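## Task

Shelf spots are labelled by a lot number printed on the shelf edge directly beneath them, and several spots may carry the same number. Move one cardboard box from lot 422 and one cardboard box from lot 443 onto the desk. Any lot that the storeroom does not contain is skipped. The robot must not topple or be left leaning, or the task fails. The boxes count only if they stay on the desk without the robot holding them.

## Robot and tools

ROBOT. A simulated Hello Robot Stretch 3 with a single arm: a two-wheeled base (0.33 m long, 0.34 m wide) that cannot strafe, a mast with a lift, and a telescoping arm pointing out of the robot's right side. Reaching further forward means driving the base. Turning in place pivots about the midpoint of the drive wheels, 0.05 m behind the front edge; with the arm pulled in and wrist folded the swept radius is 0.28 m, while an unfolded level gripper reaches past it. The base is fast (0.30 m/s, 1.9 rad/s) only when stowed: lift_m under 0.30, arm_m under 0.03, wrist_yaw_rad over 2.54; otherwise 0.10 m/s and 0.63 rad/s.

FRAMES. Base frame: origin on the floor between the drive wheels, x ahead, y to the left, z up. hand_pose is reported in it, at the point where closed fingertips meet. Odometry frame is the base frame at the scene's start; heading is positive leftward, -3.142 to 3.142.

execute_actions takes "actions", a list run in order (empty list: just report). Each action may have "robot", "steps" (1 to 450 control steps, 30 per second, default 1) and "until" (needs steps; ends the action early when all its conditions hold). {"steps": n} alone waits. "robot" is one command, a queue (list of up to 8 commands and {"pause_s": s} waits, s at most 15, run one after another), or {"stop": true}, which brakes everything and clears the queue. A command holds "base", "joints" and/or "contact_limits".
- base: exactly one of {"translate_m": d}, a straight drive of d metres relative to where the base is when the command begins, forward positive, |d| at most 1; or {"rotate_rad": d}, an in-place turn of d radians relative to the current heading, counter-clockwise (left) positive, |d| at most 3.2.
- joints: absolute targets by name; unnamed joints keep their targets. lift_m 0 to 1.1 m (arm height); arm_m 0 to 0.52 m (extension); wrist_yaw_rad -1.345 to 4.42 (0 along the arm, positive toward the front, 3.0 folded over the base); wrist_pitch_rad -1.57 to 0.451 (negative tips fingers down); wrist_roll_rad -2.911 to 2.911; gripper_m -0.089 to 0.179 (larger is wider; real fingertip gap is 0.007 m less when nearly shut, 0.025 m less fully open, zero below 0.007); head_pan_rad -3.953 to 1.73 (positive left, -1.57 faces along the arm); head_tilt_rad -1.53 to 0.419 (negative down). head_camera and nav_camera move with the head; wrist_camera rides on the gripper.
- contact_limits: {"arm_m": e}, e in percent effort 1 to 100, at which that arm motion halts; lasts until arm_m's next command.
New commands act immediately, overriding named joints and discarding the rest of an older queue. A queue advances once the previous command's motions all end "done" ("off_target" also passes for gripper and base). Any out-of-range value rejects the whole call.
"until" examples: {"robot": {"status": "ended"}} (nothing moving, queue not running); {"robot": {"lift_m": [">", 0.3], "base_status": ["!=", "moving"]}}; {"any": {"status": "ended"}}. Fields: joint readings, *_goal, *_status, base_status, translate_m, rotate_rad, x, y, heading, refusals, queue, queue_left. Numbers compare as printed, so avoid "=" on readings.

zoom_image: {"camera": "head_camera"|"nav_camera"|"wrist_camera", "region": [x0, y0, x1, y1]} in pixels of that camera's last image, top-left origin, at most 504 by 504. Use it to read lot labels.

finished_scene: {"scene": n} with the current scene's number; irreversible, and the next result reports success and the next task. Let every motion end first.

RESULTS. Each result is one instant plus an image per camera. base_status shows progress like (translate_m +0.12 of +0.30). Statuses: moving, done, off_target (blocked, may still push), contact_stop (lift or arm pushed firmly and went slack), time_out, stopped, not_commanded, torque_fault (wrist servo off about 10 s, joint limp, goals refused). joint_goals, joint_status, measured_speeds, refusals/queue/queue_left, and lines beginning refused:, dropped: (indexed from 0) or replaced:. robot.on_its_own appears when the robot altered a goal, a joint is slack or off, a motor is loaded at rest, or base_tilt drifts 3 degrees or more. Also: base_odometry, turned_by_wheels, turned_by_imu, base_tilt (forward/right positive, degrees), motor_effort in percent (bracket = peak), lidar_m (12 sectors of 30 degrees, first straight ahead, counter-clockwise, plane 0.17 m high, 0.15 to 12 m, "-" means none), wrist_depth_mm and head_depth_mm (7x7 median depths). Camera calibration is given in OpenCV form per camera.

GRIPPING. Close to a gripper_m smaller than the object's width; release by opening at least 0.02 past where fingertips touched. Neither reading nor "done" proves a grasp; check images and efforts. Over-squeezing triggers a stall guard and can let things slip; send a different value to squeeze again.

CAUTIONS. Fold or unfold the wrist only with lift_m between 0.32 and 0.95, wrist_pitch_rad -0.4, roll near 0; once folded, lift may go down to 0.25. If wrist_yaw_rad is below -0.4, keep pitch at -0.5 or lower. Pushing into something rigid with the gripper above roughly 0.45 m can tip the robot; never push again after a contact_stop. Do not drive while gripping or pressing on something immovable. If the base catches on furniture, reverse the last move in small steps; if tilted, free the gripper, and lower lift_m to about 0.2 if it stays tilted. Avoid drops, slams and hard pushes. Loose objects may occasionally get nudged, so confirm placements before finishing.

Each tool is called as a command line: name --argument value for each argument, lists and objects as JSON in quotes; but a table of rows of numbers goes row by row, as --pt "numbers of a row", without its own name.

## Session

execute_actions --actions '[]'

Scene clock: 0.00 s.
robot.base_odometry: x=+0.000 y=+0.000 heading=+0.000 (m, m, rad; robot's odometry frame)
robot.turned_by_wheels: +0.000 (rad since the last result)
robot.turned_by_imu: +0.000 (rad since the last result)
robot.base_tilt: forward=+0.1 right=-0.2 (deg)
robot.lidar_m: 2.54 2.04 0.96 1.19 1.15 1.78 1.75 0.95 0.74 0.73 0.78 1.14
robot.head_depth_mm: 1884 2879 2929 2870 2927 2831 2273 / 1881 2838 2999 2993 2948 2941 2269 / 1896 2855 2998 2991 3009 2862 2278 / 1883 2834 3060 3088 3077 2870 2295 / 1877 2856 3172 3111 3090 3069 2271 / 1856 2818 3167 3159 2998 2886 2292 / 1868 2772 3235 3252 3206 3116 2295
robot.base_status: not_commanded
robot.joint_positions: lift_m=+0.323 arm_m=+0.002 wrist_yaw_rad=+3.094 wrist_pitch_rad=-0.359 wrist_roll_rad=-0.009 gripper_m=+0.037 head_pan_rad=-0.016 head_tilt_rad=+0.008
robot.joint_goals: lift_m=+0.323 arm_m=+0.002 wrist_yaw_rad=+3.094 wrist_pitch_rad=-0.359 wrist_roll_rad=-0.009 gripper_m=+0.037 head_pan_rad=-0.016 head_tilt_rad=+0.008
robot.joint_status: lift_m=not_commanded arm_m=not_commanded wrist_yaw_rad=not_commanded wrist_pitch_rad=not_commanded wrist_roll_rad=not_commanded gripper_m=not_commanded head_pan_rad=not_commanded head_tilt_rad=not_commanded
robot.measured_speeds: translate_m=+0.000 rotate_rad=+0.000 lift_m=+0.000 arm_m=+0.000 wrist_yaw_rad=+0.000 wrist_pitch_rad=+0.000 wrist_roll_rad=+0.000 head_pan_rad=+0.000 head_tilt_rad=+0.000
robot: refusals=0 queue=idle queue_left=0
robot.motor_effort: left_wheel=+0 right_wheel=-1 lift_m=+22 arm_m=+0 wrist_yaw_rad=+1 wrist_pitch_rad=+7 wrist_roll_rad=+0 gripper_m=+1 head_pan_rad=+0 head_tilt_rad=+2 (%)
robot.hand_pose: x=-0.0102 y=+0.0839 z=+0.3487 quat_wxyz=(+0.143, +0.695, +0.110, +0.696) (m; robot's base frame)
robot.wrist_depth_mm: - - - - - - - / - - - - - - - / - - - - - - - / 926 921 903 897 850 856 802 / 743 715 - 686 692 683 659 / 597 603 - 570 562 572 562 / 516 514 - - 486 488 478
pictures: head_camera (sideways: a quarter turn clockwise sets it upright), nav_camera (sideways: a quarter turn counterclockwise sets it upright), wrist_camera
camera_calibration (this result's frames):
head_camera: T_world_to_cam=[[0.0203106, 0.0218228, -0.999556, 1.32104], [-0.0449064, 0.998773, 0.0208932, -0.0222929], [0.998785, 0.0444621, 0.0212657, -0.0761736], [0, 0, 0, 1]] pos_world=[0.0482488, -0.0031763, 1.32253]
nav_camera: T_world_to_cam=[[0.000893442, -0.045645, 0.998957, -1.24875], [-0.0444906, -0.99797, -0.0455601, 0.111868], [0.999009, -0.0444035, -0.0029224, -0.0444339], [0, 0, 0, 1]] pos_world=[0.0504826, 0.0526685, 1.25242]
wrist_camera: T_world_to_cam=[[0.997027, -0.0608641, -0.0472526, 0.0363816], [-0.0724084, -0.530365, -0.844671, 0.368248], [0.0263491, 0.845582, -0.533195, 0.286223], [0, 0, 0, 1]] pos_world=[-0.0171509, -0.0445049, 0.465381]
Images, in order (width x height): head_camera 896x504, nav_camera 672x504, wrist_camera 644x364.

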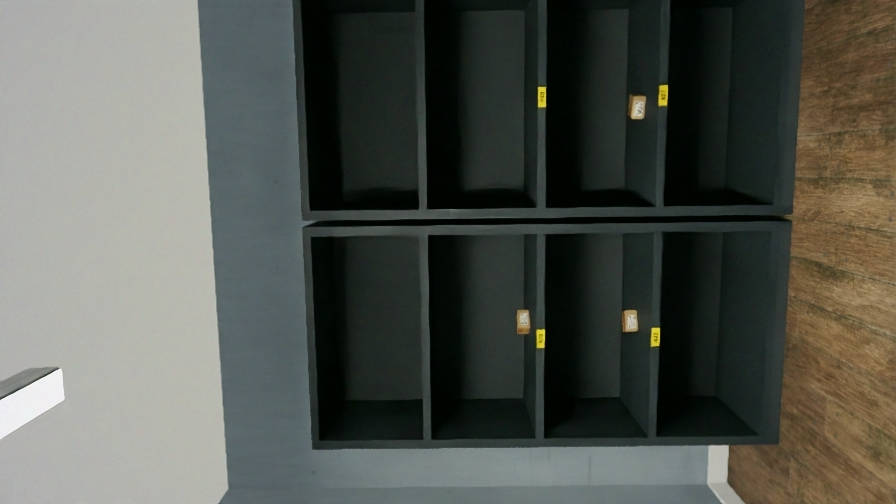

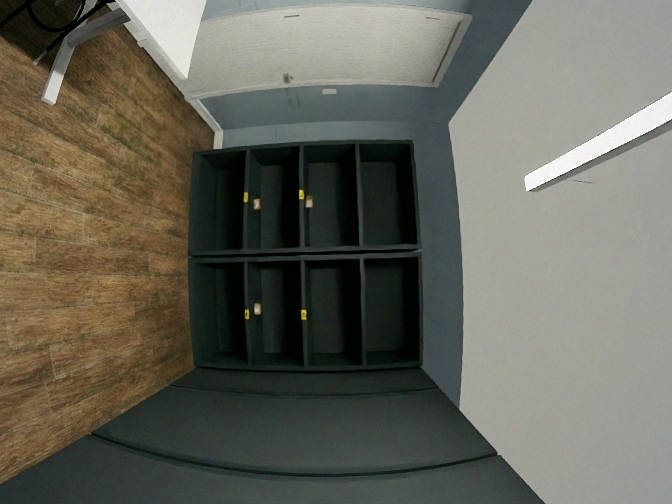

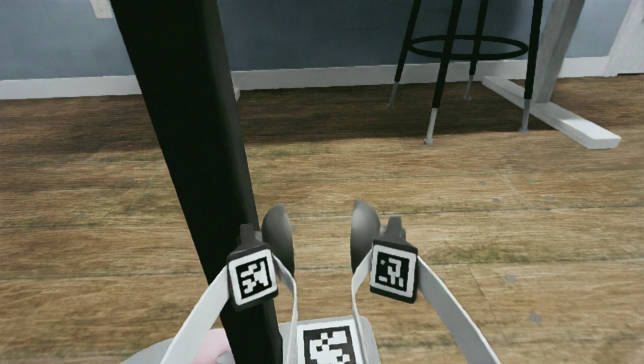

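zoom_image --camera "head_camera" --region '[610, 75, 690, 130]'

zoom_image --camera "head_camera" --region '[500, 75, 580, 130]'

zoom_image --camera "head_camera" --region '[605, 300, 685, 355]'

zoom_image --camera "head_camera" --region '[495, 300, 575, 355]'

Region (610, 75, 690, 130) of head_camera's 896x504 image, scaled by 6.300, with more detail than that image has; it fills the top 346 rows of this view, and the rest is white.

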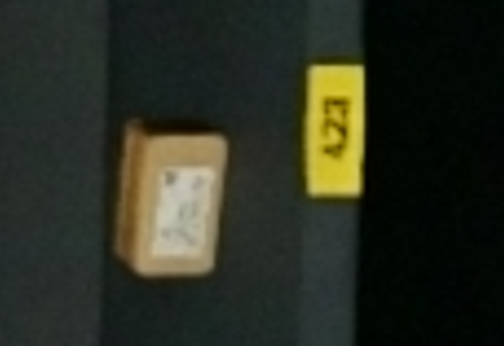

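Region (500, 75, 580, 130) of head_camera's 896x504 image, scaled by 6.300, with more detail than that image has; it fills the top 346 rows of this view, and the rest is white.

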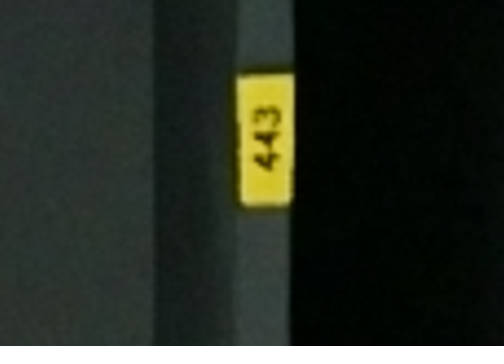

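Region (605, 300, 685, 355) of head_camera's 896x504 image, scaled by 6.300, with more detail than that image has; it fills the top 346 rows of this view, and the rest is white.

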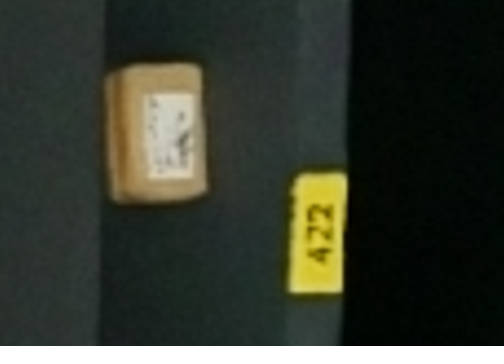

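Region (495, 300, 575, 355) of head_camera's 896x504 image, scaled by 6.300, with more detail than that image has; it fills the top 346 rows of this view, and the rest is white.

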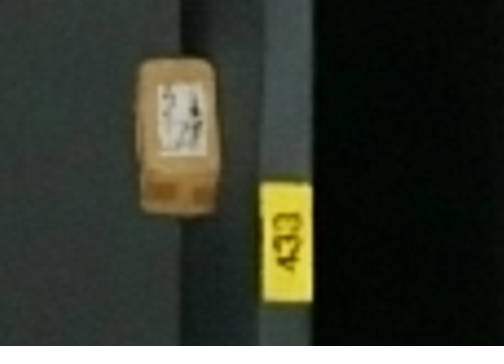

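execute_actions --actions '[{"robot": [{"base": {"rotate_rad": 0.247}, "joints": {"lift_m": 0.27, "arm_m": 0.0, "wrist_pitch_rad": -0.4, "wrist_yaw_rad": 3.0, "wrist_roll_rad": 0.0, "head_pan_rad": -0.25, "head_tilt_rad": -0.45}}, {"base": {"translate_m": 1.0}}], "steps": 300, "until": {"robot": {"translate_m": [">=", 0.65]}}}, {"robot": {"base": {"translate_m": 1.0}}, "steps": 200, "until": {"robot": {"translate_m": [">=", 0.6]}}}, {"robot": [{"base": {"translate_m": 1.0}}, {"base": {"rotate_rad": 1.23}, "joints": {"head_pan_rad": -1.6, "head_tilt_rad": -0.8}}, {"joints": {"lift_m": 0.66}}], "steps": 400, "until": {"robot": {"lift_m": [">=", 0.34]}}}, {"robot": {"joints": {"wrist_yaw_rad": 0.0, "lift_m": 0.66, "gripper_m": 0.05}}, "steps": 30}]'

Scene clock: 16.17 s.
robot.base_odometry: x=+2.199 y=+0.554 heading=+1.477 (m, m, rad; robot's odometry frame)
robot.turned_by_wheels: +1.477 (rad since the last result)
robot.turned_by_imu: +1.511 (rad since the last result)
robot.base_tilt: forward=+0.1 right=-0.2 (deg)
robot.lidar_m: 0.78 0.82 1.15 1.40 2.08 1.53 1.48 0.62 0.68 0.84 0.53 0.55
robot.head_depth_mm: 713 664 503 989 877 1145 1112 / 713 614 508 996 881 1152 1129 / 715 594 514 1006 885 1160 1139 / 718 682 517 1008 891 1171 1127 / 719 690 521 1014 897 1168 1133 / 720 701 526 1025 899 1127 1139 / 721 711 530 889 883 903 1147
robot.base_status: done (rotate_rad +1.2298 of +1.2300)
robot.joint_positions: lift_m=+0.452 arm_m=+0.002 wrist_yaw_rad=+1.745 wrist_pitch_rad=-0.415 wrist_roll_rad=-0.004 gripper_m=+0.050 head_pan_rad=-1.593 head_tilt_rad=-0.790
robot.joint_goals: lift_m=+0.660 arm_m=+0.000 wrist_yaw_rad=+0.000 wrist_pitch_rad=-0.400 wrist_roll_rad=+0.000 gripper_m=+0.050 head_pan_rad=-1.600 head_tilt_rad=-0.800
robot.joint_status: lift_m=moving arm_m=done wrist_yaw_rad=moving wrist_pitch_rad=done wrist_roll_rad=done gripper_m=done head_pan_rad=done head_tilt_rad=done
robot.measured_speeds: translate_m=+0.000 rotate_rad=+0.000 lift_m=+0.110 arm_m=+0.000 wrist_yaw_rad=-1.998 wrist_pitch_rad=+0.000 wrist_roll_rad=+0.000 head_pan_rad=+0.000 head_tilt_rad=+0.000
robot: refusals=0 queue=running queue_left=0
robot.motor_effort: left_wheel=-4(13) right_wheel=+4(12) lift_m=+29(28) arm_m=-1(3) wrist_yaw_rad=-3(2) wrist_pitch_rad=+8(7) wrist_roll_rad=+2(2) gripper_m=+0(59) head_pan_rad=-5(41) head_tilt_rad=-5(31) (%)
robot.hand_pose: x=+0.2000 y=-0.1085 z=+0.4650 quat_wxyz=(+0.557, +0.623, -0.332, +0.437) (m; robot's base frame)
robot.wrist_depth_mm: 743 723 679 653 664 635 626 / 826 805 755 725 733 706 682 / 927 874 829 806 802 766 752 / - 997 936 895 884 858 811 / 905 852 872 843 820 833 352 / 733 724 717 711 667 682 394 / 626 624 611 604 593 521 447
pictures: head_camera (sideways: a quarter turn clockwise sets it upright), nav_camera (sideways: a quarter turn counterclockwise sets it upright), wrist_camera
camera_calibration (this result's frames):
head_camera: T_world_to_cam=[[0.0376298, 0.700966, -0.712201, 0.945888], [0.998299, 0.00538567, 0.0580468, -0.076983], [0.0445245, -0.713174, -0.699572, 0.867726], [0, 0, 0, 1]] pos_world=[0.00262347, -0.0437816, 1.28517]
nav_camera: T_world_to_cam=[[-0.061431, -0.715083, 0.696336, -0.853465], [-0.997143, 0.0746868, -0.0112708, 0.0730071], [-0.0439475, -0.695039, -0.717628, 0.892001], [0, 0, 0, 1]] pos_world=[0.0595706, 0.00422461, 1.23525]
wrist_camera: T_world_to_cam=[[0.155176, -0.986558, -0.051217, -0.109639], [-0.579739, -0.0489633, -0.81333, 0.518865], [0.79989, 0.155902, -0.579544, 0.297421], [0, 0, 0, 1]] pos_world=[0.0799159, -0.129128, 0.588762]
Images, in order (width x height): head_camera 896x504, nav_camera 672x504, wrist_camera 644x364.

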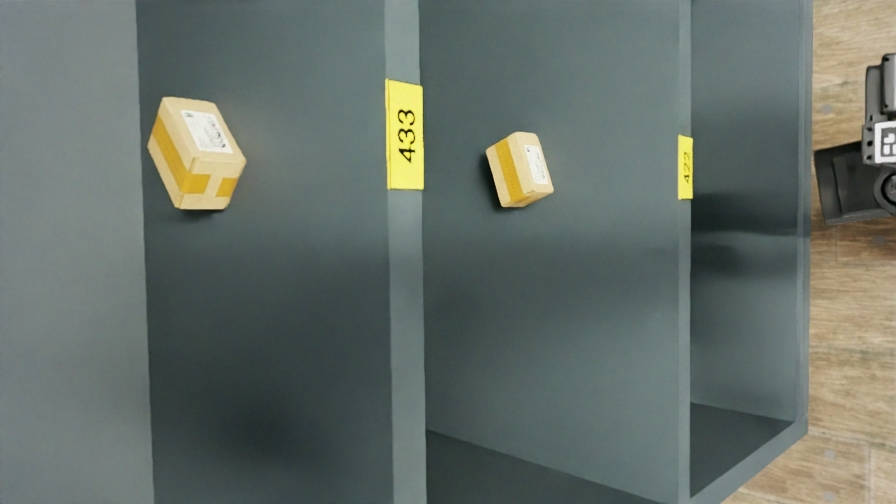

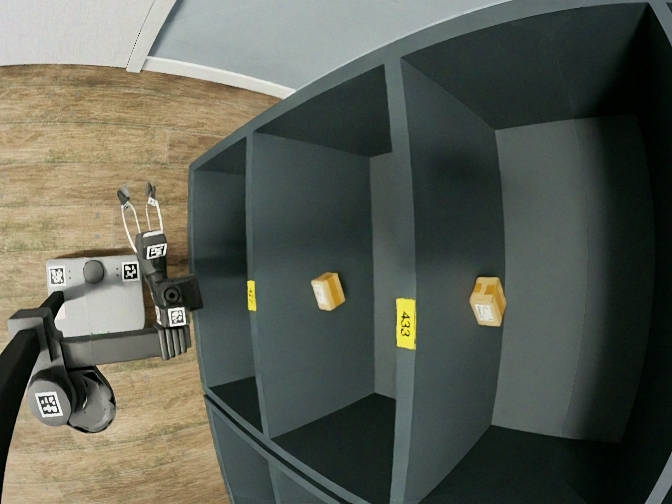

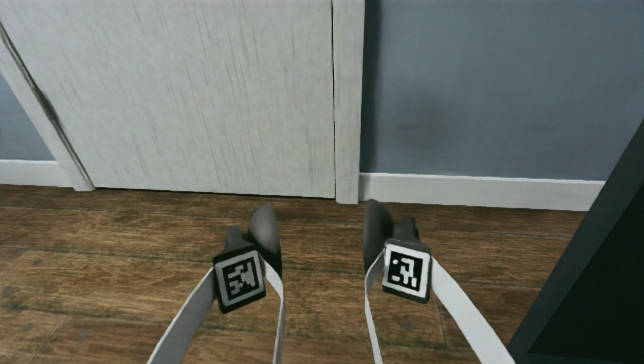

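execute_actions --actions '[{"robot": {"joints": {"wrist_yaw_rad": 0.7, "lift_m": 0.66}}, "steps": 120, "until": {"robot": {"status": "ended"}}}]'

zoom_image --camera "head_camera" --region '[470, 115, 590, 225]'

Scene clock: 18.50 s.
robot.base_odometry: x=+2.199 y=+0.554 heading=+1.477 (m, m, rad; robot's odometry frame)
robot.turned_by_wheels: +0.000 (rad since the last result)
robot.turned_by_imu: +0.000 (rad since the last result)
robot.base_tilt: forward=+0.1 right=-0.2 (deg)
robot.lidar_m: 0.78 0.82 1.15 1.40 2.08 1.53 1.48 0.62 0.68 0.84 0.53 0.55
robot.head_depth_mm: 712 663 504 989 874 1141 - / 712 613 508 998 879 1158 - / 716 595 512 1006 885 1163 - / 716 686 516 1010 888 811 1112 / 719 692 522 1015 892 1170 1129 / 722 704 525 1022 902 1116 1141 / 723 711 530 891 881 901 1141
robot.base_status: done (rotate_rad +1.2298 of +1.2300)
robot.joint_positions: lift_m=+0.660 arm_m=+0.002 wrist_yaw_rad=+0.698 wrist_pitch_rad=-0.415 wrist_roll_rad=-0.004 gripper_m=+0.050 head_pan_rad=-1.593 head_tilt_rad=-0.790
robot.joint_goals: lift_m=+0.660 arm_m=+0.000 wrist_yaw_rad=+0.700 wrist_pitch_rad=-0.400 wrist_roll_rad=+0.000 gripper_m=+0.050 head_pan_rad=-1.600 head_tilt_rad=-0.800
robot.joint_status: lift_m=done arm_m=done wrist_yaw_rad=done wrist_pitch_rad=done wrist_roll_rad=done gripper_m=done head_pan_rad=done head_tilt_rad=done
robot.measured_speeds: translate_m=+0.000 rotate_rad=+0.000 lift_m=+0.000 arm_m=+0.000 wrist_yaw_rad=+0.000 wrist_pitch_rad=+0.000 wrist_roll_rad=+0.000 head_pan_rad=+0.000 head_tilt_rad=+0.000
robot: refusals=0 queue=done queue_left=0
robot.motor_effort: left_wheel=-4(4) right_wheel=+4(4) lift_m=+28(28) arm_m=-1(1) wrist_yaw_rad=+3(5) wrist_pitch_rad=+8(8) wrist_roll_rad=+2(2) gripper_m=+1(0) head_pan_rad=-4(4) head_tilt_rad=-3(4) (%)
robot.hand_pose: x=+0.1230 y=-0.3196 z=+0.6729 quat_wxyz=(+0.701, +0.373, -0.599, +0.100) (m; robot's base frame)
robot.wrist_depth_mm: 581 317 351 479 592 519 446 / 609 673 375 517 645 548 472 / 643 750 398 539 577 549 498 / 670 801 430 446 437 438 423 / 720 861 733 368 362 358 326 / 745 893 905 355 296 299 294 / 764 840 796 734 288 260 257
pictures: head_camera (sideways: a quarter turn clockwise sets it upright), nav_camera (sideways: a quarter turn counterclockwise sets it upright), wrist_camera
camera_calibration (this result's frames):
head_camera: T_world_to_cam=[[0.0376373, 0.700966, -0.712201, 0.945888], [0.998299, 0.00537495, 0.0580468, -0.076983], [0.0445169, -0.713174, -0.699572, 0.867726], [0, 0, 0, 1]] pos_world=[0.002623, -0.0437816, 1.28517]
nav_camera: T_world_to_cam=[[-0.0614387, -0.715082, 0.696335, -0.853465], [-0.997143, 0.0746975, -0.0112708, 0.0730071], [-0.043955, -0.695038, -0.717628, 0.892001], [0, 0, 0, 1]] pos_world=[0.0595706, 0.00422405, 1.23525]
wrist_camera: T_world_to_cam=[[-0.776379, -0.628177, -0.0512774, -0.0660844], [-0.332551, 0.477398, -0.813327, 0.770753], [0.535393, -0.614398, -0.579543, 0.298797], [0, 0, 0, 1]] pos_world=[0.0450341, -0.225889, 0.796651]
Images, in order (width x height): head_camera 896x504, nav_camera 672x504, wrist_camera 644x364.

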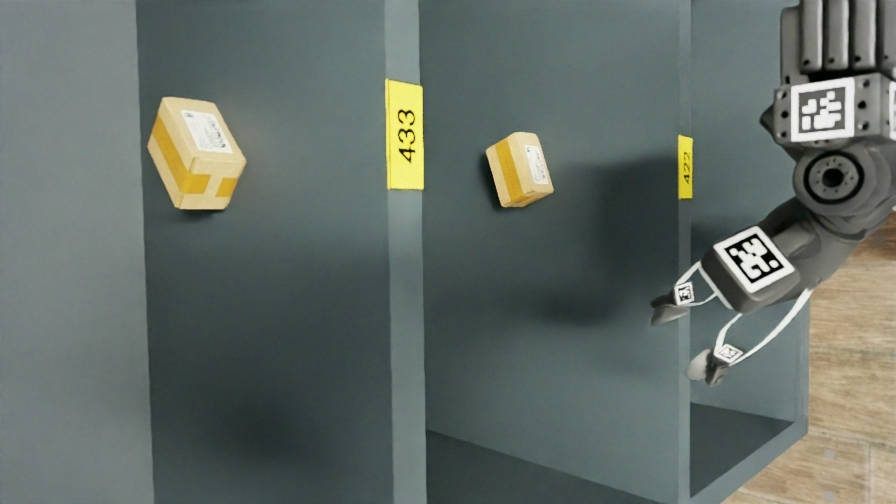

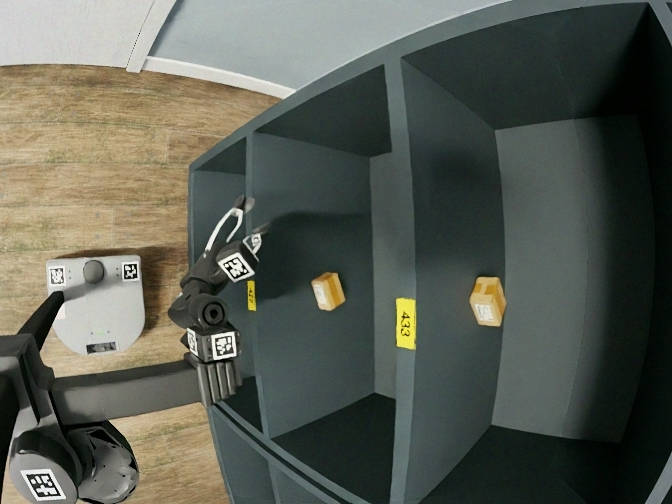

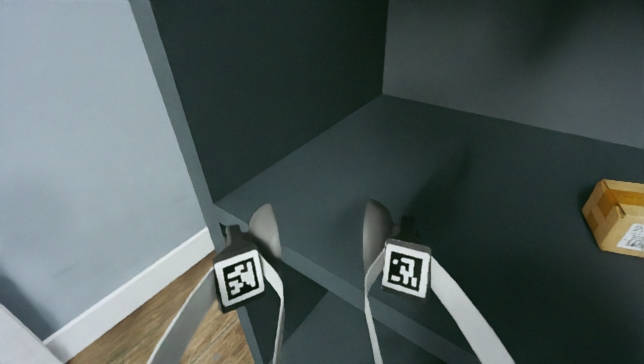

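Region (470, 115, 590, 225) of head_camera's 896x504 image, scaled by 4.200, with more detail than that image has; it fills the top 462 rows of this view, and the rest is white.

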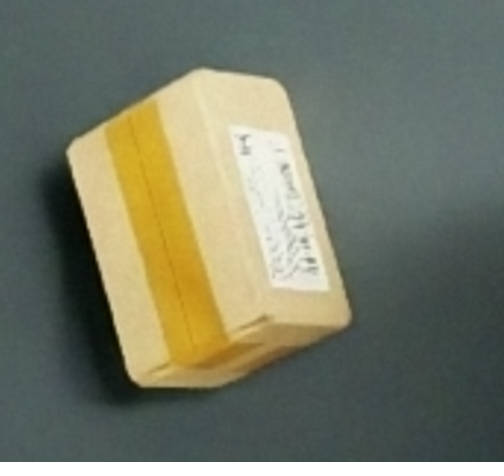

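execute_actions --actions '[{"robot": {"base": {"translate_m": -0.11}, "joints": {"wrist_yaw_rad": 0.3, "lift_m": 0.64, "arm_m": 0.275, "gripper_m": 0.175}}, "steps": 200, "until": {"robot": {"status": "ended"}}}]'

Scene clock: 22.50 s.
robot.base_odometry: x=+2.188 y=+0.445 heading=+1.477 (m, m, rad; robot's odometry frame)
robot.turned_by_wheels: +0.000 (rad since the last result)
robot.turned_by_imu: +0.001 (rad since the last result)
robot.base_tilt: forward=+0.1 right=-0.2 (deg)
robot.lidar_m: 0.89 0.94 1.31 1.53 1.93 1.42 1.37 0.55 0.54 0.84 0.66 0.61
robot.head_depth_mm: 709 662 503 989 873 966 - / 711 670 508 993 - 1153 1119 / 715 677 512 468 843 1159 1130 / 718 603 517 1012 871 1165 1127 / 717 635 521 1018 896 1170 1134 / 722 701 525 1023 901 1178 1137 / 721 709 530 1032 907 1092 1142
robot.base_status: done (translate_m -0.1100 of -0.1100)
robot.joint_positions: lift_m=+0.640 arm_m=+0.275 wrist_yaw_rad=+0.300 wrist_pitch_rad=-0.415 wrist_roll_rad=-0.003 gripper_m=+0.175 head_pan_rad=-1.593 head_tilt_rad=-0.790
robot.joint_goals: lift_m=+0.640 arm_m=+0.275 wrist_yaw_rad=+0.300 wrist_pitch_rad=-0.400 wrist_roll_rad=+0.000 gripper_m=+0.175 head_pan_rad=-1.600 head_tilt_rad=-0.800
robot.joint_status: lift_m=done arm_m=done wrist_yaw_rad=done wrist_pitch_rad=done wrist_roll_rad=done gripper_m=done head_pan_rad=done head_tilt_rad=done
robot.measured_speeds: translate_m=+0.000 rotate_rad=+0.000 lift_m=+0.000 arm_m=+0.000 wrist_yaw_rad=+0.000 wrist_pitch_rad=+0.000 wrist_roll_rad=+0.000 head_pan_rad=+0.000 head_tilt_rad=+0.000
robot: refusals=0 queue=done queue_left=0
robot.motor_effort: left_wheel=-4(11) right_wheel=+4(6) lift_m=+14(26) arm_m=+7(10) wrist_yaw_rad=-1(3) wrist_pitch_rad=+8(8) wrist_roll_rad=+1(2) gripper_m=+0(88) head_pan_rad=-4(4) head_tilt_rad=-5(6) (%)
robot.hand_pose: x=+0.0450 y=-0.6343 z=+0.6537 quat_wxyz=(+0.707, +0.248, -0.661, -0.040) (m; robot's base frame)
robot.wrist_depth_mm: 381 357 330 307 289 272 256 / 411 400 366 340 316 295 278 / 443 447 409 381 347 323 302 / 424 432 423 398 370 352 329 / 356 354 341 341 332 335 322 / 305 289 287 285 280 272 278 / - 249 242 194 236 240 235
pictures: head_camera (sideways: a quarter turn clockwise sets it upright), nav_camera (sideways: a quarter turn counterclockwise sets it upright), wrist_camera
camera_calibration (this result's frames):
head_camera: T_world_to_cam=[[0.0377969, 0.700958, -0.712201, 0.945887], [0.998301, 0.00514765, 0.0580468, -0.0769831], [0.0443545, -0.713184, -0.699572, 0.867727], [0, 0, 0, 1]] pos_world=[0.00261303, -0.0437808, 1.28517]
nav_camera: T_world_to_cam=[[-0.0616015, -0.715068, 0.696335, -0.853464], [-0.997126, 0.0749245, -0.0112708, 0.073007], [-0.0441132, -0.695028, -0.717628, 0.892002], [0, 0, 0, 1]] pos_world=[0.0595716, 0.00421187, 1.23525]
wrist_camera: T_world_to_cam=[[-0.959148, -0.278176, -0.0515051, -0.0949952], [-0.121408, 0.56918, -0.8132, 0.928078], [0.255528, -0.773726, -0.579701, 0.0477067], [0, 0, 0, 1]] pos_world=[0.00937096, -0.517757, 0.777476]
Images, in order (width x height): head_camera 896x504, nav_camera 672x504, wrist_camera 644x364.

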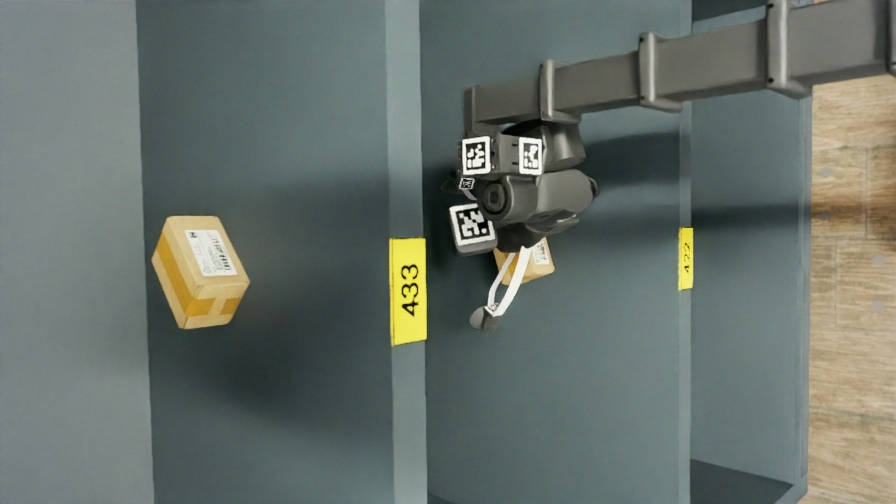

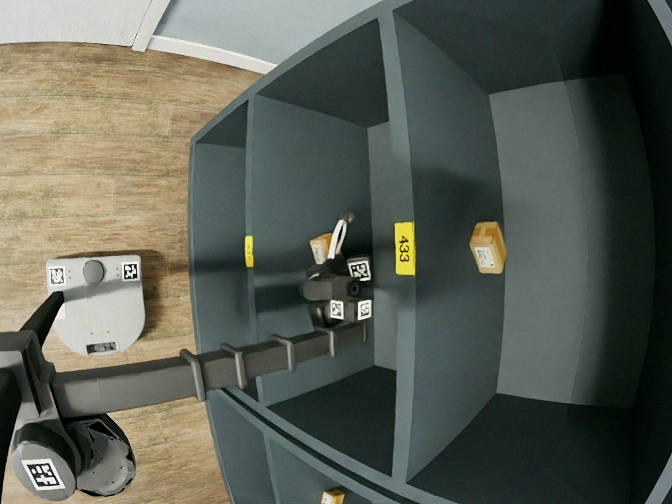

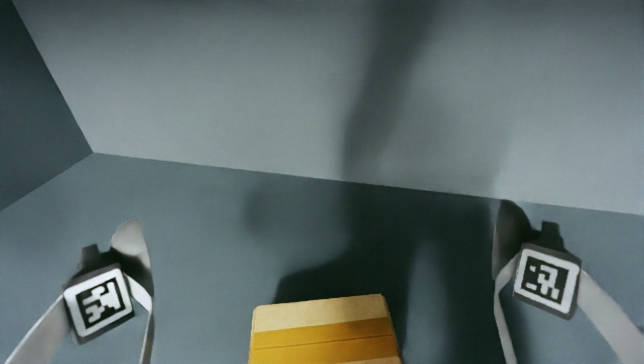

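execute_actions --actions '[{"robot": {"joints": {"lift_m": 0.55, "arm_m": 0.261}}, "steps": 100, "until": {"robot": {"status": "ended"}}}]'

Scene clock: 24.53 s.
robot.base_odometry: x=+2.188 y=+0.445 heading=+1.477 (m, m, rad; robot's odometry frame)
robot.turned_by_wheels: +0.000 (rad since the last result)
robot.turned_by_imu: +0.000 (rad since the last result)
robot.base_tilt: forward=+0.1 right=-0.2 (deg)
robot.lidar_m: 0.89 0.93 1.31 1.53 1.93 1.42 1.37 0.55 0.54 0.84 0.66 0.61
robot.head_depth_mm: 712 662 504 987 876 1140 1114 / 712 669 507 992 919 1154 1112 / 715 678 512 1005 - 1153 1121 / 715 601 515 1006 869 1161 1127 / 719 636 520 1011 895 1166 1133 / 722 700 525 1025 900 1176 1141 / 723 707 529 1028 910 1093 1141
robot.base_status: done (translate_m -0.1100 of -0.1100)
robot.joint_positions: lift_m=+0.550 arm_m=+0.261 wrist_yaw_rad=+0.300 wrist_pitch_rad=-0.415 wrist_roll_rad=-0.003 gripper_m=+0.175 head_pan_rad=-1.593 head_tilt_rad=-0.790
robot.joint_goals: lift_m=+0.550 arm_m=+0.261 wrist_yaw_rad=+0.300 wrist_pitch_rad=-0.400 wrist_roll_rad=+0.000 gripper_m=+0.175 head_pan_rad=-1.600 head_tilt_rad=-0.800
robot.joint_status: lift_m=done arm_m=done wrist_yaw_rad=done wrist_pitch_rad=done wrist_roll_rad=done gripper_m=done head_pan_rad=done head_tilt_rad=done
robot.measured_speeds: translate_m=+0.000 rotate_rad=+0.000 lift_m=+0.000 arm_m=+0.000 wrist_yaw_rad=+0.000 wrist_pitch_rad=+0.000 wrist_roll_rad=+0.000 head_pan_rad=+0.000 head_tilt_rad=+0.000
robot: refusals=0 queue=done queue_left=0
robot.motor_effort: left_wheel=-4(4) right_wheel=+4(4) lift_m=+14(16) arm_m=-7(9) wrist_yaw_rad=+0(0) wrist_pitch_rad=+8(8) wrist_roll_rad=+1(2) gripper_m=+0(1) head_pan_rad=-4(4) head_tilt_rad=-5(4) (%)
robot.hand_pose: x=+0.0450 y=-0.6211 z=+0.5637 quat_wxyz=(+0.707, +0.248, -0.661, -0.040) (m; robot's base frame)
robot.wrist_depth_mm: 395 369 343 326 300 281 267 / 424 413 377 356 326 306 287 / 359 348 338 330 323 315 303 / 273 267 263 170 250 246 243 / 221 221 152 139 143 209 200 / 191 181 134 130 140 168 174 / - 155 150 149 151 150 146
pictures: head_camera (sideways: a quarter turn clockwise sets it upright), nav_camera (sideways: a quarter turn counterclockwise sets it upright), wrist_camera
camera_calibration (this result's frames):
head_camera: T_world_to_cam=[[0.0377971, 0.700958, -0.712201, 0.945887], [0.998301, 0.00514741, 0.0580468, -0.0769831], [0.0443543, -0.713184, -0.699572, 0.867727], [0, 0, 0, 1]] pos_world=[0.00261302, -0.0437808, 1.28517]
nav_camera: T_world_to_cam=[[-0.0616016, -0.715068, 0.696335, -0.853464], [-0.997125, 0.0749248, -0.0112708, 0.073007], [-0.0441134, -0.695028, -0.717628, 0.892002], [0, 0, 0, 1]] pos_world=[0.0595716, 0.00421186, 1.23525]
wrist_camera: T_world_to_cam=[[-0.959148, -0.278175, -0.0515052, -0.0959594], [-0.121408, 0.56918, -0.8132, 0.847387], [0.255528, -0.773726, -0.579701, 0.00574872], [0, 0, 0, 1]] pos_world=[0.00937095, -0.504561, 0.687485]
Images, in order (width x height): head_camera 896x504, nav_camera 672x504, wrist_camera 644x364.

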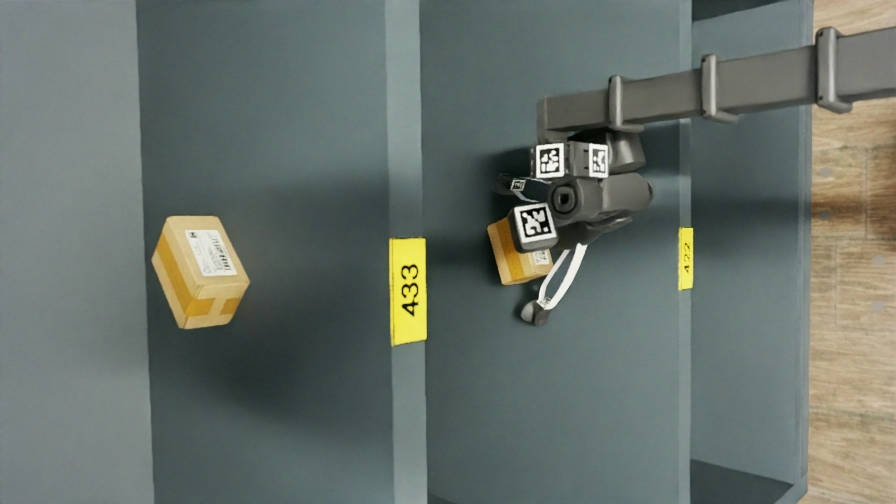

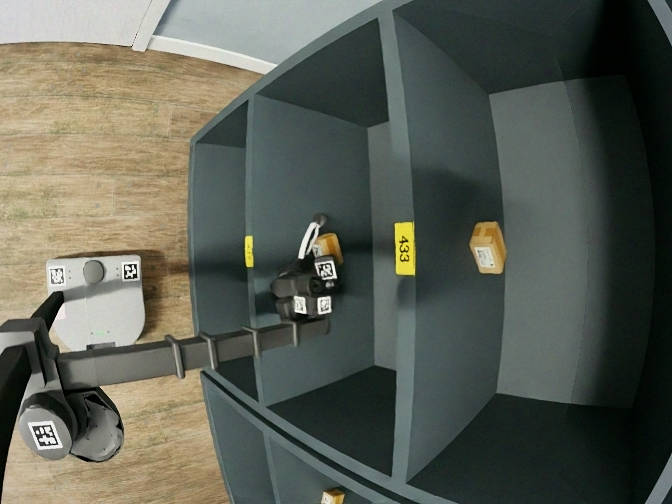

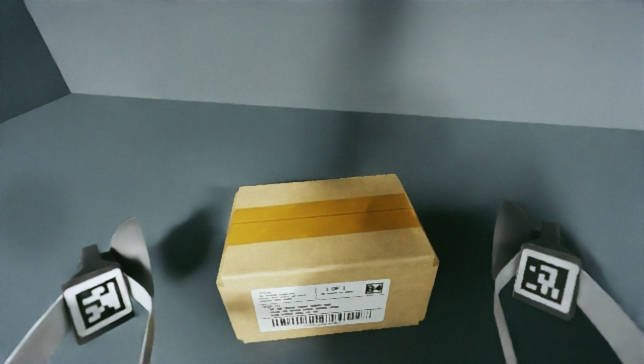

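execute_actions --actions '[{"robot": {"joints": {"gripper_m": 0.05}}, "steps": 100, "until": {"robot": {"status": "ended"}}}]'

Scene clock: 26.13 s.
robot.base_odometry: x=+2.188 y=+0.445 heading=+1.477 (m, m, rad; robot's odometry frame)
robot.turned_by_wheels: +0.000 (rad since the last result)
robot.turned_by_imu: +0.000 (rad since the last result)
robot.base_tilt: forward=+0.1 right=-0.2 (deg)
robot.lidar_m: 0.89 0.93 1.31 1.53 1.93 1.42 1.37 0.55 0.54 0.84 0.66 0.61
robot.head_depth_mm: 711 663 503 995 876 1145 1116 / 714 670 507 994 924 1155 1115 / 713 677 512 1002 - 1153 1121 / 716 601 516 1007 870 1163 1127 / 716 633 521 1015 894 1167 1132 / 719 699 525 1023 902 1179 1135 / 720 712 531 1033 908 1091 1137
robot.base_status: done (translate_m -0.1100 of -0.1100)
robot.joint_positions: lift_m=+0.550 arm_m=+0.261 wrist_yaw_rad=+0.300 wrist_pitch_rad=-0.415 wrist_roll_rad=-0.003 gripper_m=+0.052 head_pan_rad=-1.593 head_tilt_rad=-0.790
robot.joint_goals: lift_m=+0.550 arm_m=+0.261 wrist_yaw_rad=+0.300 wrist_pitch_rad=-0.400 wrist_roll_rad=+0.000 gripper_m=+0.050 head_pan_rad=-1.600 head_tilt_rad=-0.800
robot.joint_status: lift_m=done arm_m=done wrist_yaw_rad=done wrist_pitch_rad=done wrist_roll_rad=done gripper_m=done head_pan_rad=done head_tilt_rad=done
robot.measured_speeds: translate_m=+0.000 rotate_rad=+0.000 lift_m=+0.000 arm_m=+0.000 wrist_yaw_rad=+0.000 wrist_pitch_rad=+0.000 wrist_roll_rad=+0.000 head_pan_rad=+0.000 head_tilt_rad=+0.000
robot: refusals=0 queue=done queue_left=0
robot.motor_effort: left_wheel=-4(4) right_wheel=+4(4) lift_m=+15(14) arm_m=-6(6) wrist_yaw_rad=+1(1) wrist_pitch_rad=+7(8) wrist_roll_rad=+1(1) gripper_m=-36(97) head_pan_rad=-4(4) head_tilt_rad=-5(4) (%)
robot.hand_pose: x=+0.0449 y=-0.6212 z=+0.5638 quat_wxyz=(+0.707, +0.248, -0.661, -0.041) (m; robot's base frame)
robot.wrist_depth_mm: 393 369 345 318 301 283 266 / 428 417 384 352 328 310 288 / 362 353 341 332 323 313 302 / 275 267 262 171 251 247 242 / 220 216 141 140 138 203 199 / 184 186 131 135 145 171 170 / 158 156 152 150 151 149 148
pictures: head_camera (sideways: a quarter turn clockwise sets it upright), nav_camera (sideways: a quarter turn counterclockwise sets it upright), wrist_camera
camera_calibration (this result's frames):
head_camera: T_world_to_cam=[[0.0377969, 0.700958, -0.712201, 0.945887], [0.998301, 0.00514765, 0.0580468, -0.0769831], [0.0443545, -0.713184, -0.699572, 0.867727], [0, 0, 0, 1]] pos_world=[0.00261303, -0.0437808, 1.28517]
nav_camera: T_world_to_cam=[[-0.0616015, -0.715068, 0.696335, -0.853464], [-0.997126, 0.0749245, -0.0112708, 0.073007], [-0.0441132, -0.695028, -0.717628, 0.892002], [0, 0, 0, 1]] pos_world=[0.0595716, 0.00421187, 1.23525]
wrist_camera: T_world_to_cam=[[-0.959257, -0.277687, -0.0521074, -0.0953609], [-0.120538, 0.569031, -0.813434, 0.8475], [0.255531, -0.774011, -0.579319, 0.00537825], [0, 0, 0, 1]] pos_world=[0.00930582, -0.504572, 0.687532]
Images, in order (width x height): head_camera 896x504, nav_camera 672x504, wrist_camera 644x364.

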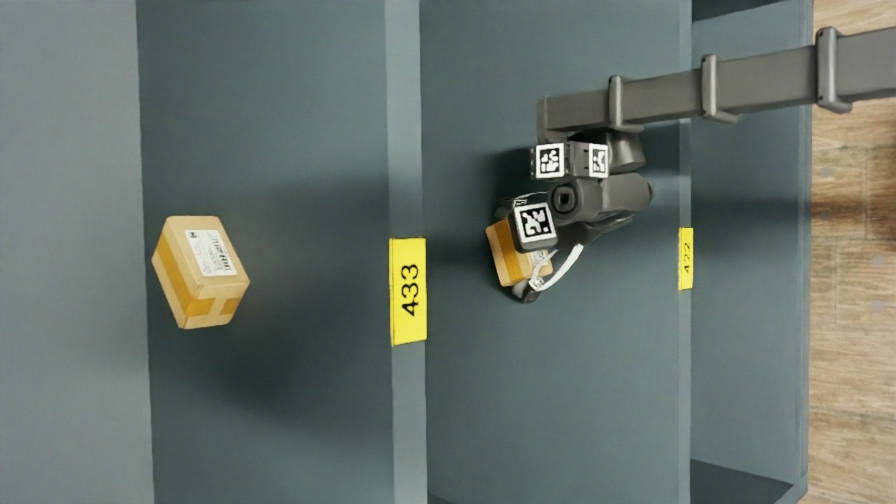

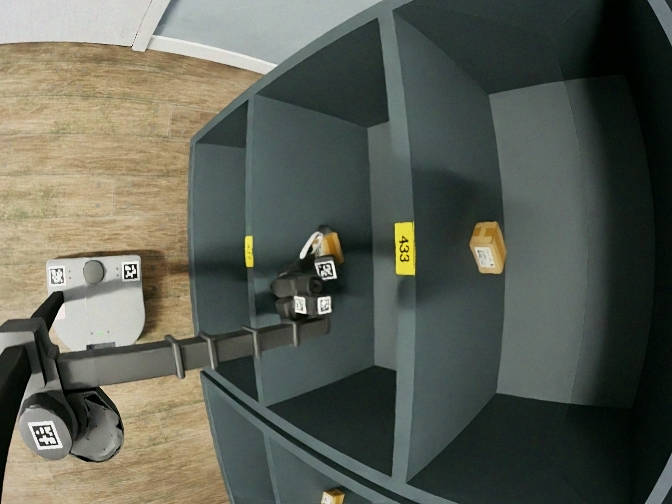

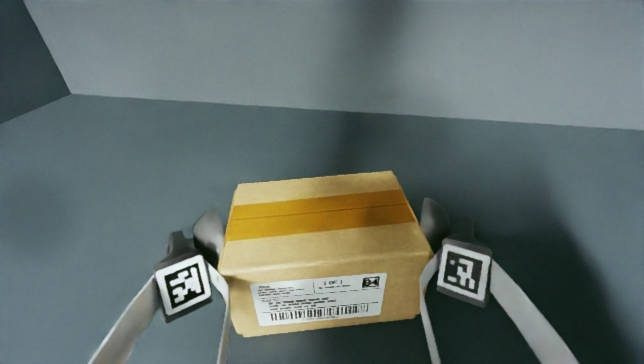

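execute_actions --actions '[{"robot": [{"joints": {"lift_m": 0.585}}, {"joints": {"arm_m": 0.0}}], "steps": 200, "until": {"robot": {"arm_m": ["<=", 0.05]}}}, {"robot": [{"base": {"rotate_rad": 1.31}, "joints": {"arm_m": 0.0, "lift_m": 0.8, "wrist_yaw_rad": 0.5, "head_pan_rad": 0.0, "head_tilt_rad": -0.6}}, {"base": {"translate_m": 0.55}}, {"base": {"rotate_rad": 1.565}, "joints": {"wrist_yaw_rad": 0.0, "head_pan_rad": -1.55, "head_tilt_rad": -0.65}}], "steps": 150, "until": {"robot": {"queue_left": ["<=", 1]}}}]'

Scene clock: 33.40 s.
robot.base_odometry: x=+2.188 y=+0.445 heading=+2.787 (m, m, rad; robot's odometry frame)
robot.turned_by_wheels: +1.310 (rad since the last result)
robot.turned_by_imu: +1.342 (rad since the last result)
robot.base_tilt: forward=+0.2 right=-0.2 (deg)
robot.lidar_m: 1.39 2.68 1.57 1.37 1.37 0.53 0.76 0.84 0.61 0.89 0.90 1.05
robot.head_depth_mm: 1643 1714 1659 1947 1756 1448 1217 / 2038 2069 1582 2208 1770 1447 1222 / 2730 2369 1540 2118 1774 1463 1228 / 3477 2410 1519 2214 1776 1464 1235 / 3428 2469 2787 2324 1795 1457 1236 / 3366 3698 3339 2349 1829 1475 1239 / 3265 3631 3378 2366 1836 1486 1249
robot.base_status: done (rotate_rad +1.3099 of +1.3100)
robot.joint_positions: lift_m=+0.800 arm_m=+0.003 wrist_yaw_rad=+0.499 wrist_pitch_rad=-0.422 wrist_roll_rad=-0.003 gripper_m=+0.054 head_pan_rad=-0.007 head_tilt_rad=-0.606
robot.joint_goals: lift_m=+0.800 arm_m=+0.000 wrist_yaw_rad=+0.500 wrist_pitch_rad=-0.400 wrist_roll_rad=+0.000 gripper_m=+0.053 head_pan_rad=+0.000 head_tilt_rad=-0.600
robot.joint_status: lift_m=done arm_m=done wrist_yaw_rad=done wrist_pitch_rad=done wrist_roll_rad=done gripper_m=done head_pan_rad=done head_tilt_rad=done
robot.measured_speeds: translate_m=+0.000 rotate_rad=+0.000 lift_m=+0.000 arm_m=+0.000 wrist_yaw_rad=+0.000 wrist_pitch_rad=+0.000 wrist_roll_rad=+0.000 head_pan_rad=+0.000 head_tilt_rad=+0.000
robot: refusals=0 queue=running queue_left=1
robot.motor_effort: left_wheel=-3(10) right_wheel=+4(10) lift_m=+28(31) arm_m=-6(6) wrist_yaw_rad=+3(3) wrist_pitch_rad=+11(11) wrist_roll_rad=+1(1) gripper_m=-20(27) head_pan_rad=+3(35) head_tilt_rad=+3(21) (%)
robot.hand_pose: x=+0.0856 y=-0.3443 z=+0.8112 quat_wxyz=(+0.708, +0.314, -0.632, +0.027) (m; robot's base frame)
robot.wrist_depth_mm: 747 705 665 645 596 587 564 / 845 813 751 708 665 642 603 / - 899 837 776 737 714 667 / - - 920 174 806 788 741 / - - 145 139 137 867 829 / - - 132 135 142 - 923 / - - 976 929 960 952 941
pictures: head_camera (sideways: a quarter turn clockwise sets it upright), nav_camera (sideways: a quarter turn counterclockwise sets it upright), wrist_camera
camera_calibration (this result's frames):
head_camera: T_world_to_cam=[[-0.558971, 0.0261354, -0.828775, 1.10148], [-0.0304775, 0.99818, 0.0520333, -0.0628918], [0.828627, 0.0543441, -0.557157, 0.677687], [0, 0, 0, 1]] pos_world=[0.0522293, -0.00283851, 1.29373]
nav_camera: T_world_to_cam=[[0.576102, -0.049742, 0.815863, -1.01315], [-0.0568222, -0.998169, -0.0207333, 0.0795941], [0.8154, -0.0344146, -0.577874, 0.70497], [0, 0, 0, 1]] pos_world=[0.013366, 0.0533137, 1.23562]
wrist_camera: T_world_to_cam=[[-0.885683, -0.461372, -0.0519729, -0.0362153], [-0.233577, 0.539516, -0.808928, 0.891917], [0.401257, -0.704314, -0.585606, 0.369229], [0, 0, 0, 1]] pos_world=[0.0280999, -0.237858, 0.935837]
Images, in order (width x height): head_camera 896x504, nav_camera 672x504, wrist_camera 644x364.

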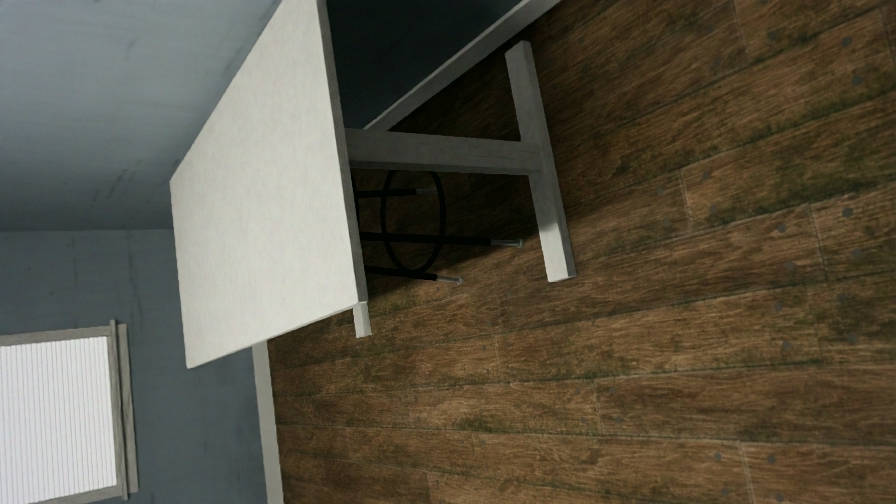

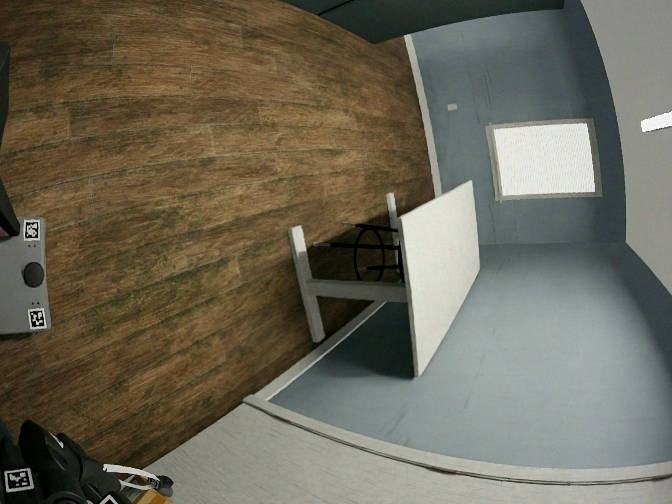

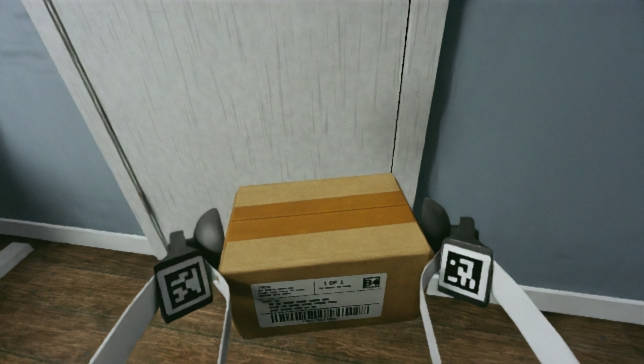

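execute_actions --actions '[{"steps": 150, "until": {"robot": {"translate_m": [">=", 0.3]}}}, {"robot": [{"base": {"translate_m": 0.34}}, {"base": {"rotate_rad": 1.565}, "joints": {"wrist_yaw_rad": 0.0, "head_pan_rad": -1.55, "head_tilt_rad": -0.65}}], "steps": 300, "until": {"robot": {"rotate_rad": [">=", 1.0]}}}, {"robot": {"joints": {"arm_m": 0.42}}, "steps": 300, "until": {"robot": {"status": "ended"}}}]'

Scene clock: 47.33 s.
robot.base_odometry: x=+1.585 y=+0.668 heading=-1.932 (m, m, rad; robot's odometry frame)
robot.turned_by_wheels: +1.565 (rad since the last result)
robot.turned_by_imu: +1.603 (rad since the last result)
robot.base_tilt: forward=+0.1 right=-0.2 (deg)
robot.lidar_m: 1.53 1.53 1.16 1.14 1.47 0.85 0.74 0.74 0.79 0.75 3.26 1.75
robot.head_depth_mm: 1478 1560 1276 997 - 1367 1190 / 1890 1859 1398 875 1026 1301 1203 / 2627 2034 1358 880 1325 1420 1206 / 2904 3098 1310 958 832 1413 1210 / 2860 2991 1327 1007 1592 1436 1223 / 2779 3135 2908 2244 1750 1440 1218 / 2768 3065 3046 2263 1764 1451 1232
robot.base_status: done (rotate_rad +1.5649 of +1.5650)
robot.joint_positions: lift_m=+0.800 arm_m=+0.420 wrist_yaw_rad=+0.001 wrist_pitch_rad=-0.422 wrist_roll_rad=-0.003 gripper_m=+0.054 head_pan_rad=-1.543 head_tilt_rad=-0.642
robot.joint_goals: lift_m=+0.800 arm_m=+0.420 wrist_yaw_rad=+0.000 wrist_pitch_rad=-0.400 wrist_roll_rad=+0.000 gripper_m=+0.053 head_pan_rad=-1.550 head_tilt_rad=-0.650
robot.joint_status: lift_m=done arm_m=done wrist_yaw_rad=done wrist_pitch_rad=done wrist_roll_rad=done gripper_m=done head_pan_rad=done head_tilt_rad=done
robot.measured_speeds: translate_m=+0.000 rotate_rad=+0.000 lift_m=+0.000 arm_m=+0.000 wrist_yaw_rad=+0.000 wrist_pitch_rad=+0.000 wrist_roll_rad=+0.000 head_pan_rad=+0.000 head_tilt_rad=+0.000
robot: refusals=0 queue=done queue_left=0
robot.motor_effort: left_wheel=-3(9) right_wheel=+3(9) lift_m=+28(28) arm_m=+7(8) wrist_yaw_rad=-1(3) wrist_pitch_rad=+11(11) wrist_roll_rad=+1(1) gripper_m=-20(20) head_pan_rad=-4(36) head_tilt_rad=-4(10) (%)
robot.hand_pose: x=-0.0214 y=-0.7884 z=+0.8112 quat_wxyz=(+0.693, +0.149, -0.690, -0.148) (m; robot's base frame)
robot.wrist_depth_mm: - - - - 911 701 521 / - 771 669 655 628 598 525 / - 488 474 463 452 437 433 / - 375 362 173 348 345 338 / 318 305 145 140 137 284 279 / 257 259 132 136 142 241 237 / 223 219 211 203 207 209 207
pictures: head_camera (sideways: a quarter turn clockwise sets it upright), nav_camera (sideways: a quarter turn counterclockwise sets it upright), wrist_camera
camera_calibration (this result's frames):
head_camera: T_world_to_cam=[[0.00585592, 0.589023, -0.808095, 1.07107], [0.996568, 0.0632903, 0.0533542, -0.0708741], [0.0825715, -0.805634, -0.586631, 0.720582], [0, 0, 0, 1]] pos_world=[0.00485921, -0.0458755, 1.29203]
nav_camera: T_world_to_cam=[[-0.0288654, -0.606489, 0.794568, -0.981695], [-0.999561, 0.0227732, -0.0189299, 0.0829961], [-0.00661408, -0.794766, -0.60688, 0.74772], [0, 0, 0, 1]] pos_world=[0.0595681, -0.00301513, 1.23537]
wrist_camera: T_world_to_cam=[[-0.998478, 0.0181595, -0.0520677, 0.0398279], [0.0528323, 0.585536, -0.808923, 1.14895], [0.0157979, -0.810443, -0.585604, 0.00743595], [0, 0, 0, 1]] pos_world=[-0.0210516, -0.667446, 0.935838]
Images, in order (width x height): head_camera 896x504, nav_camera 672x504, wrist_camera 644x364.

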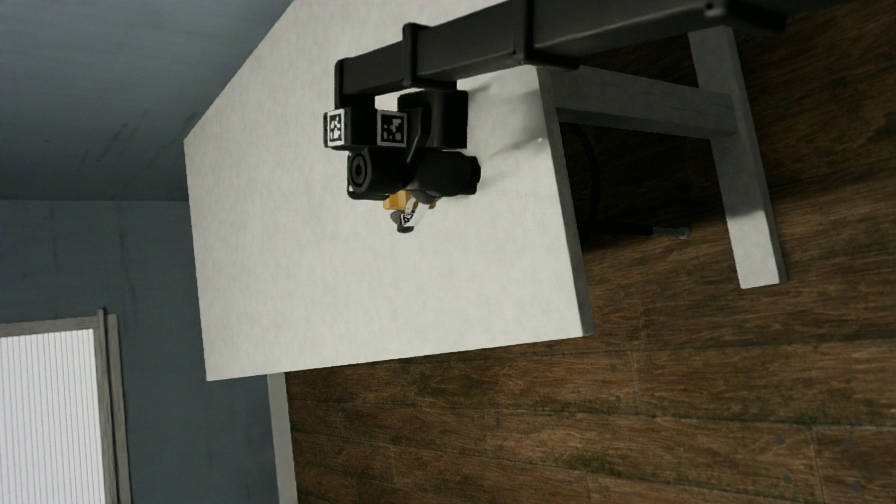

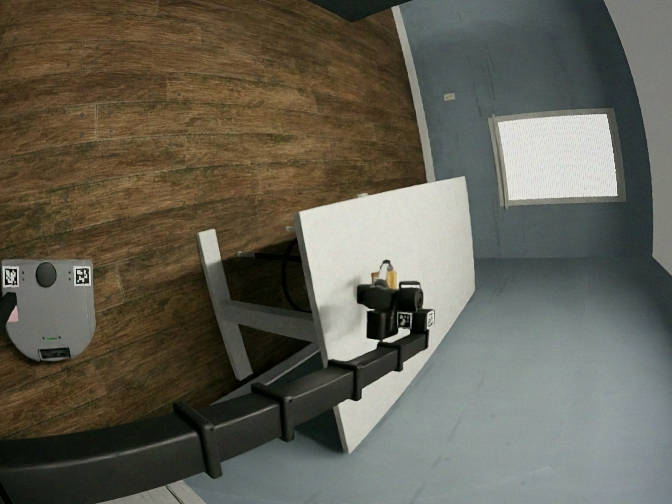

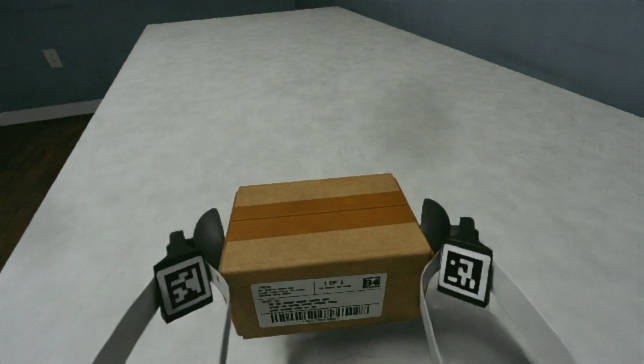

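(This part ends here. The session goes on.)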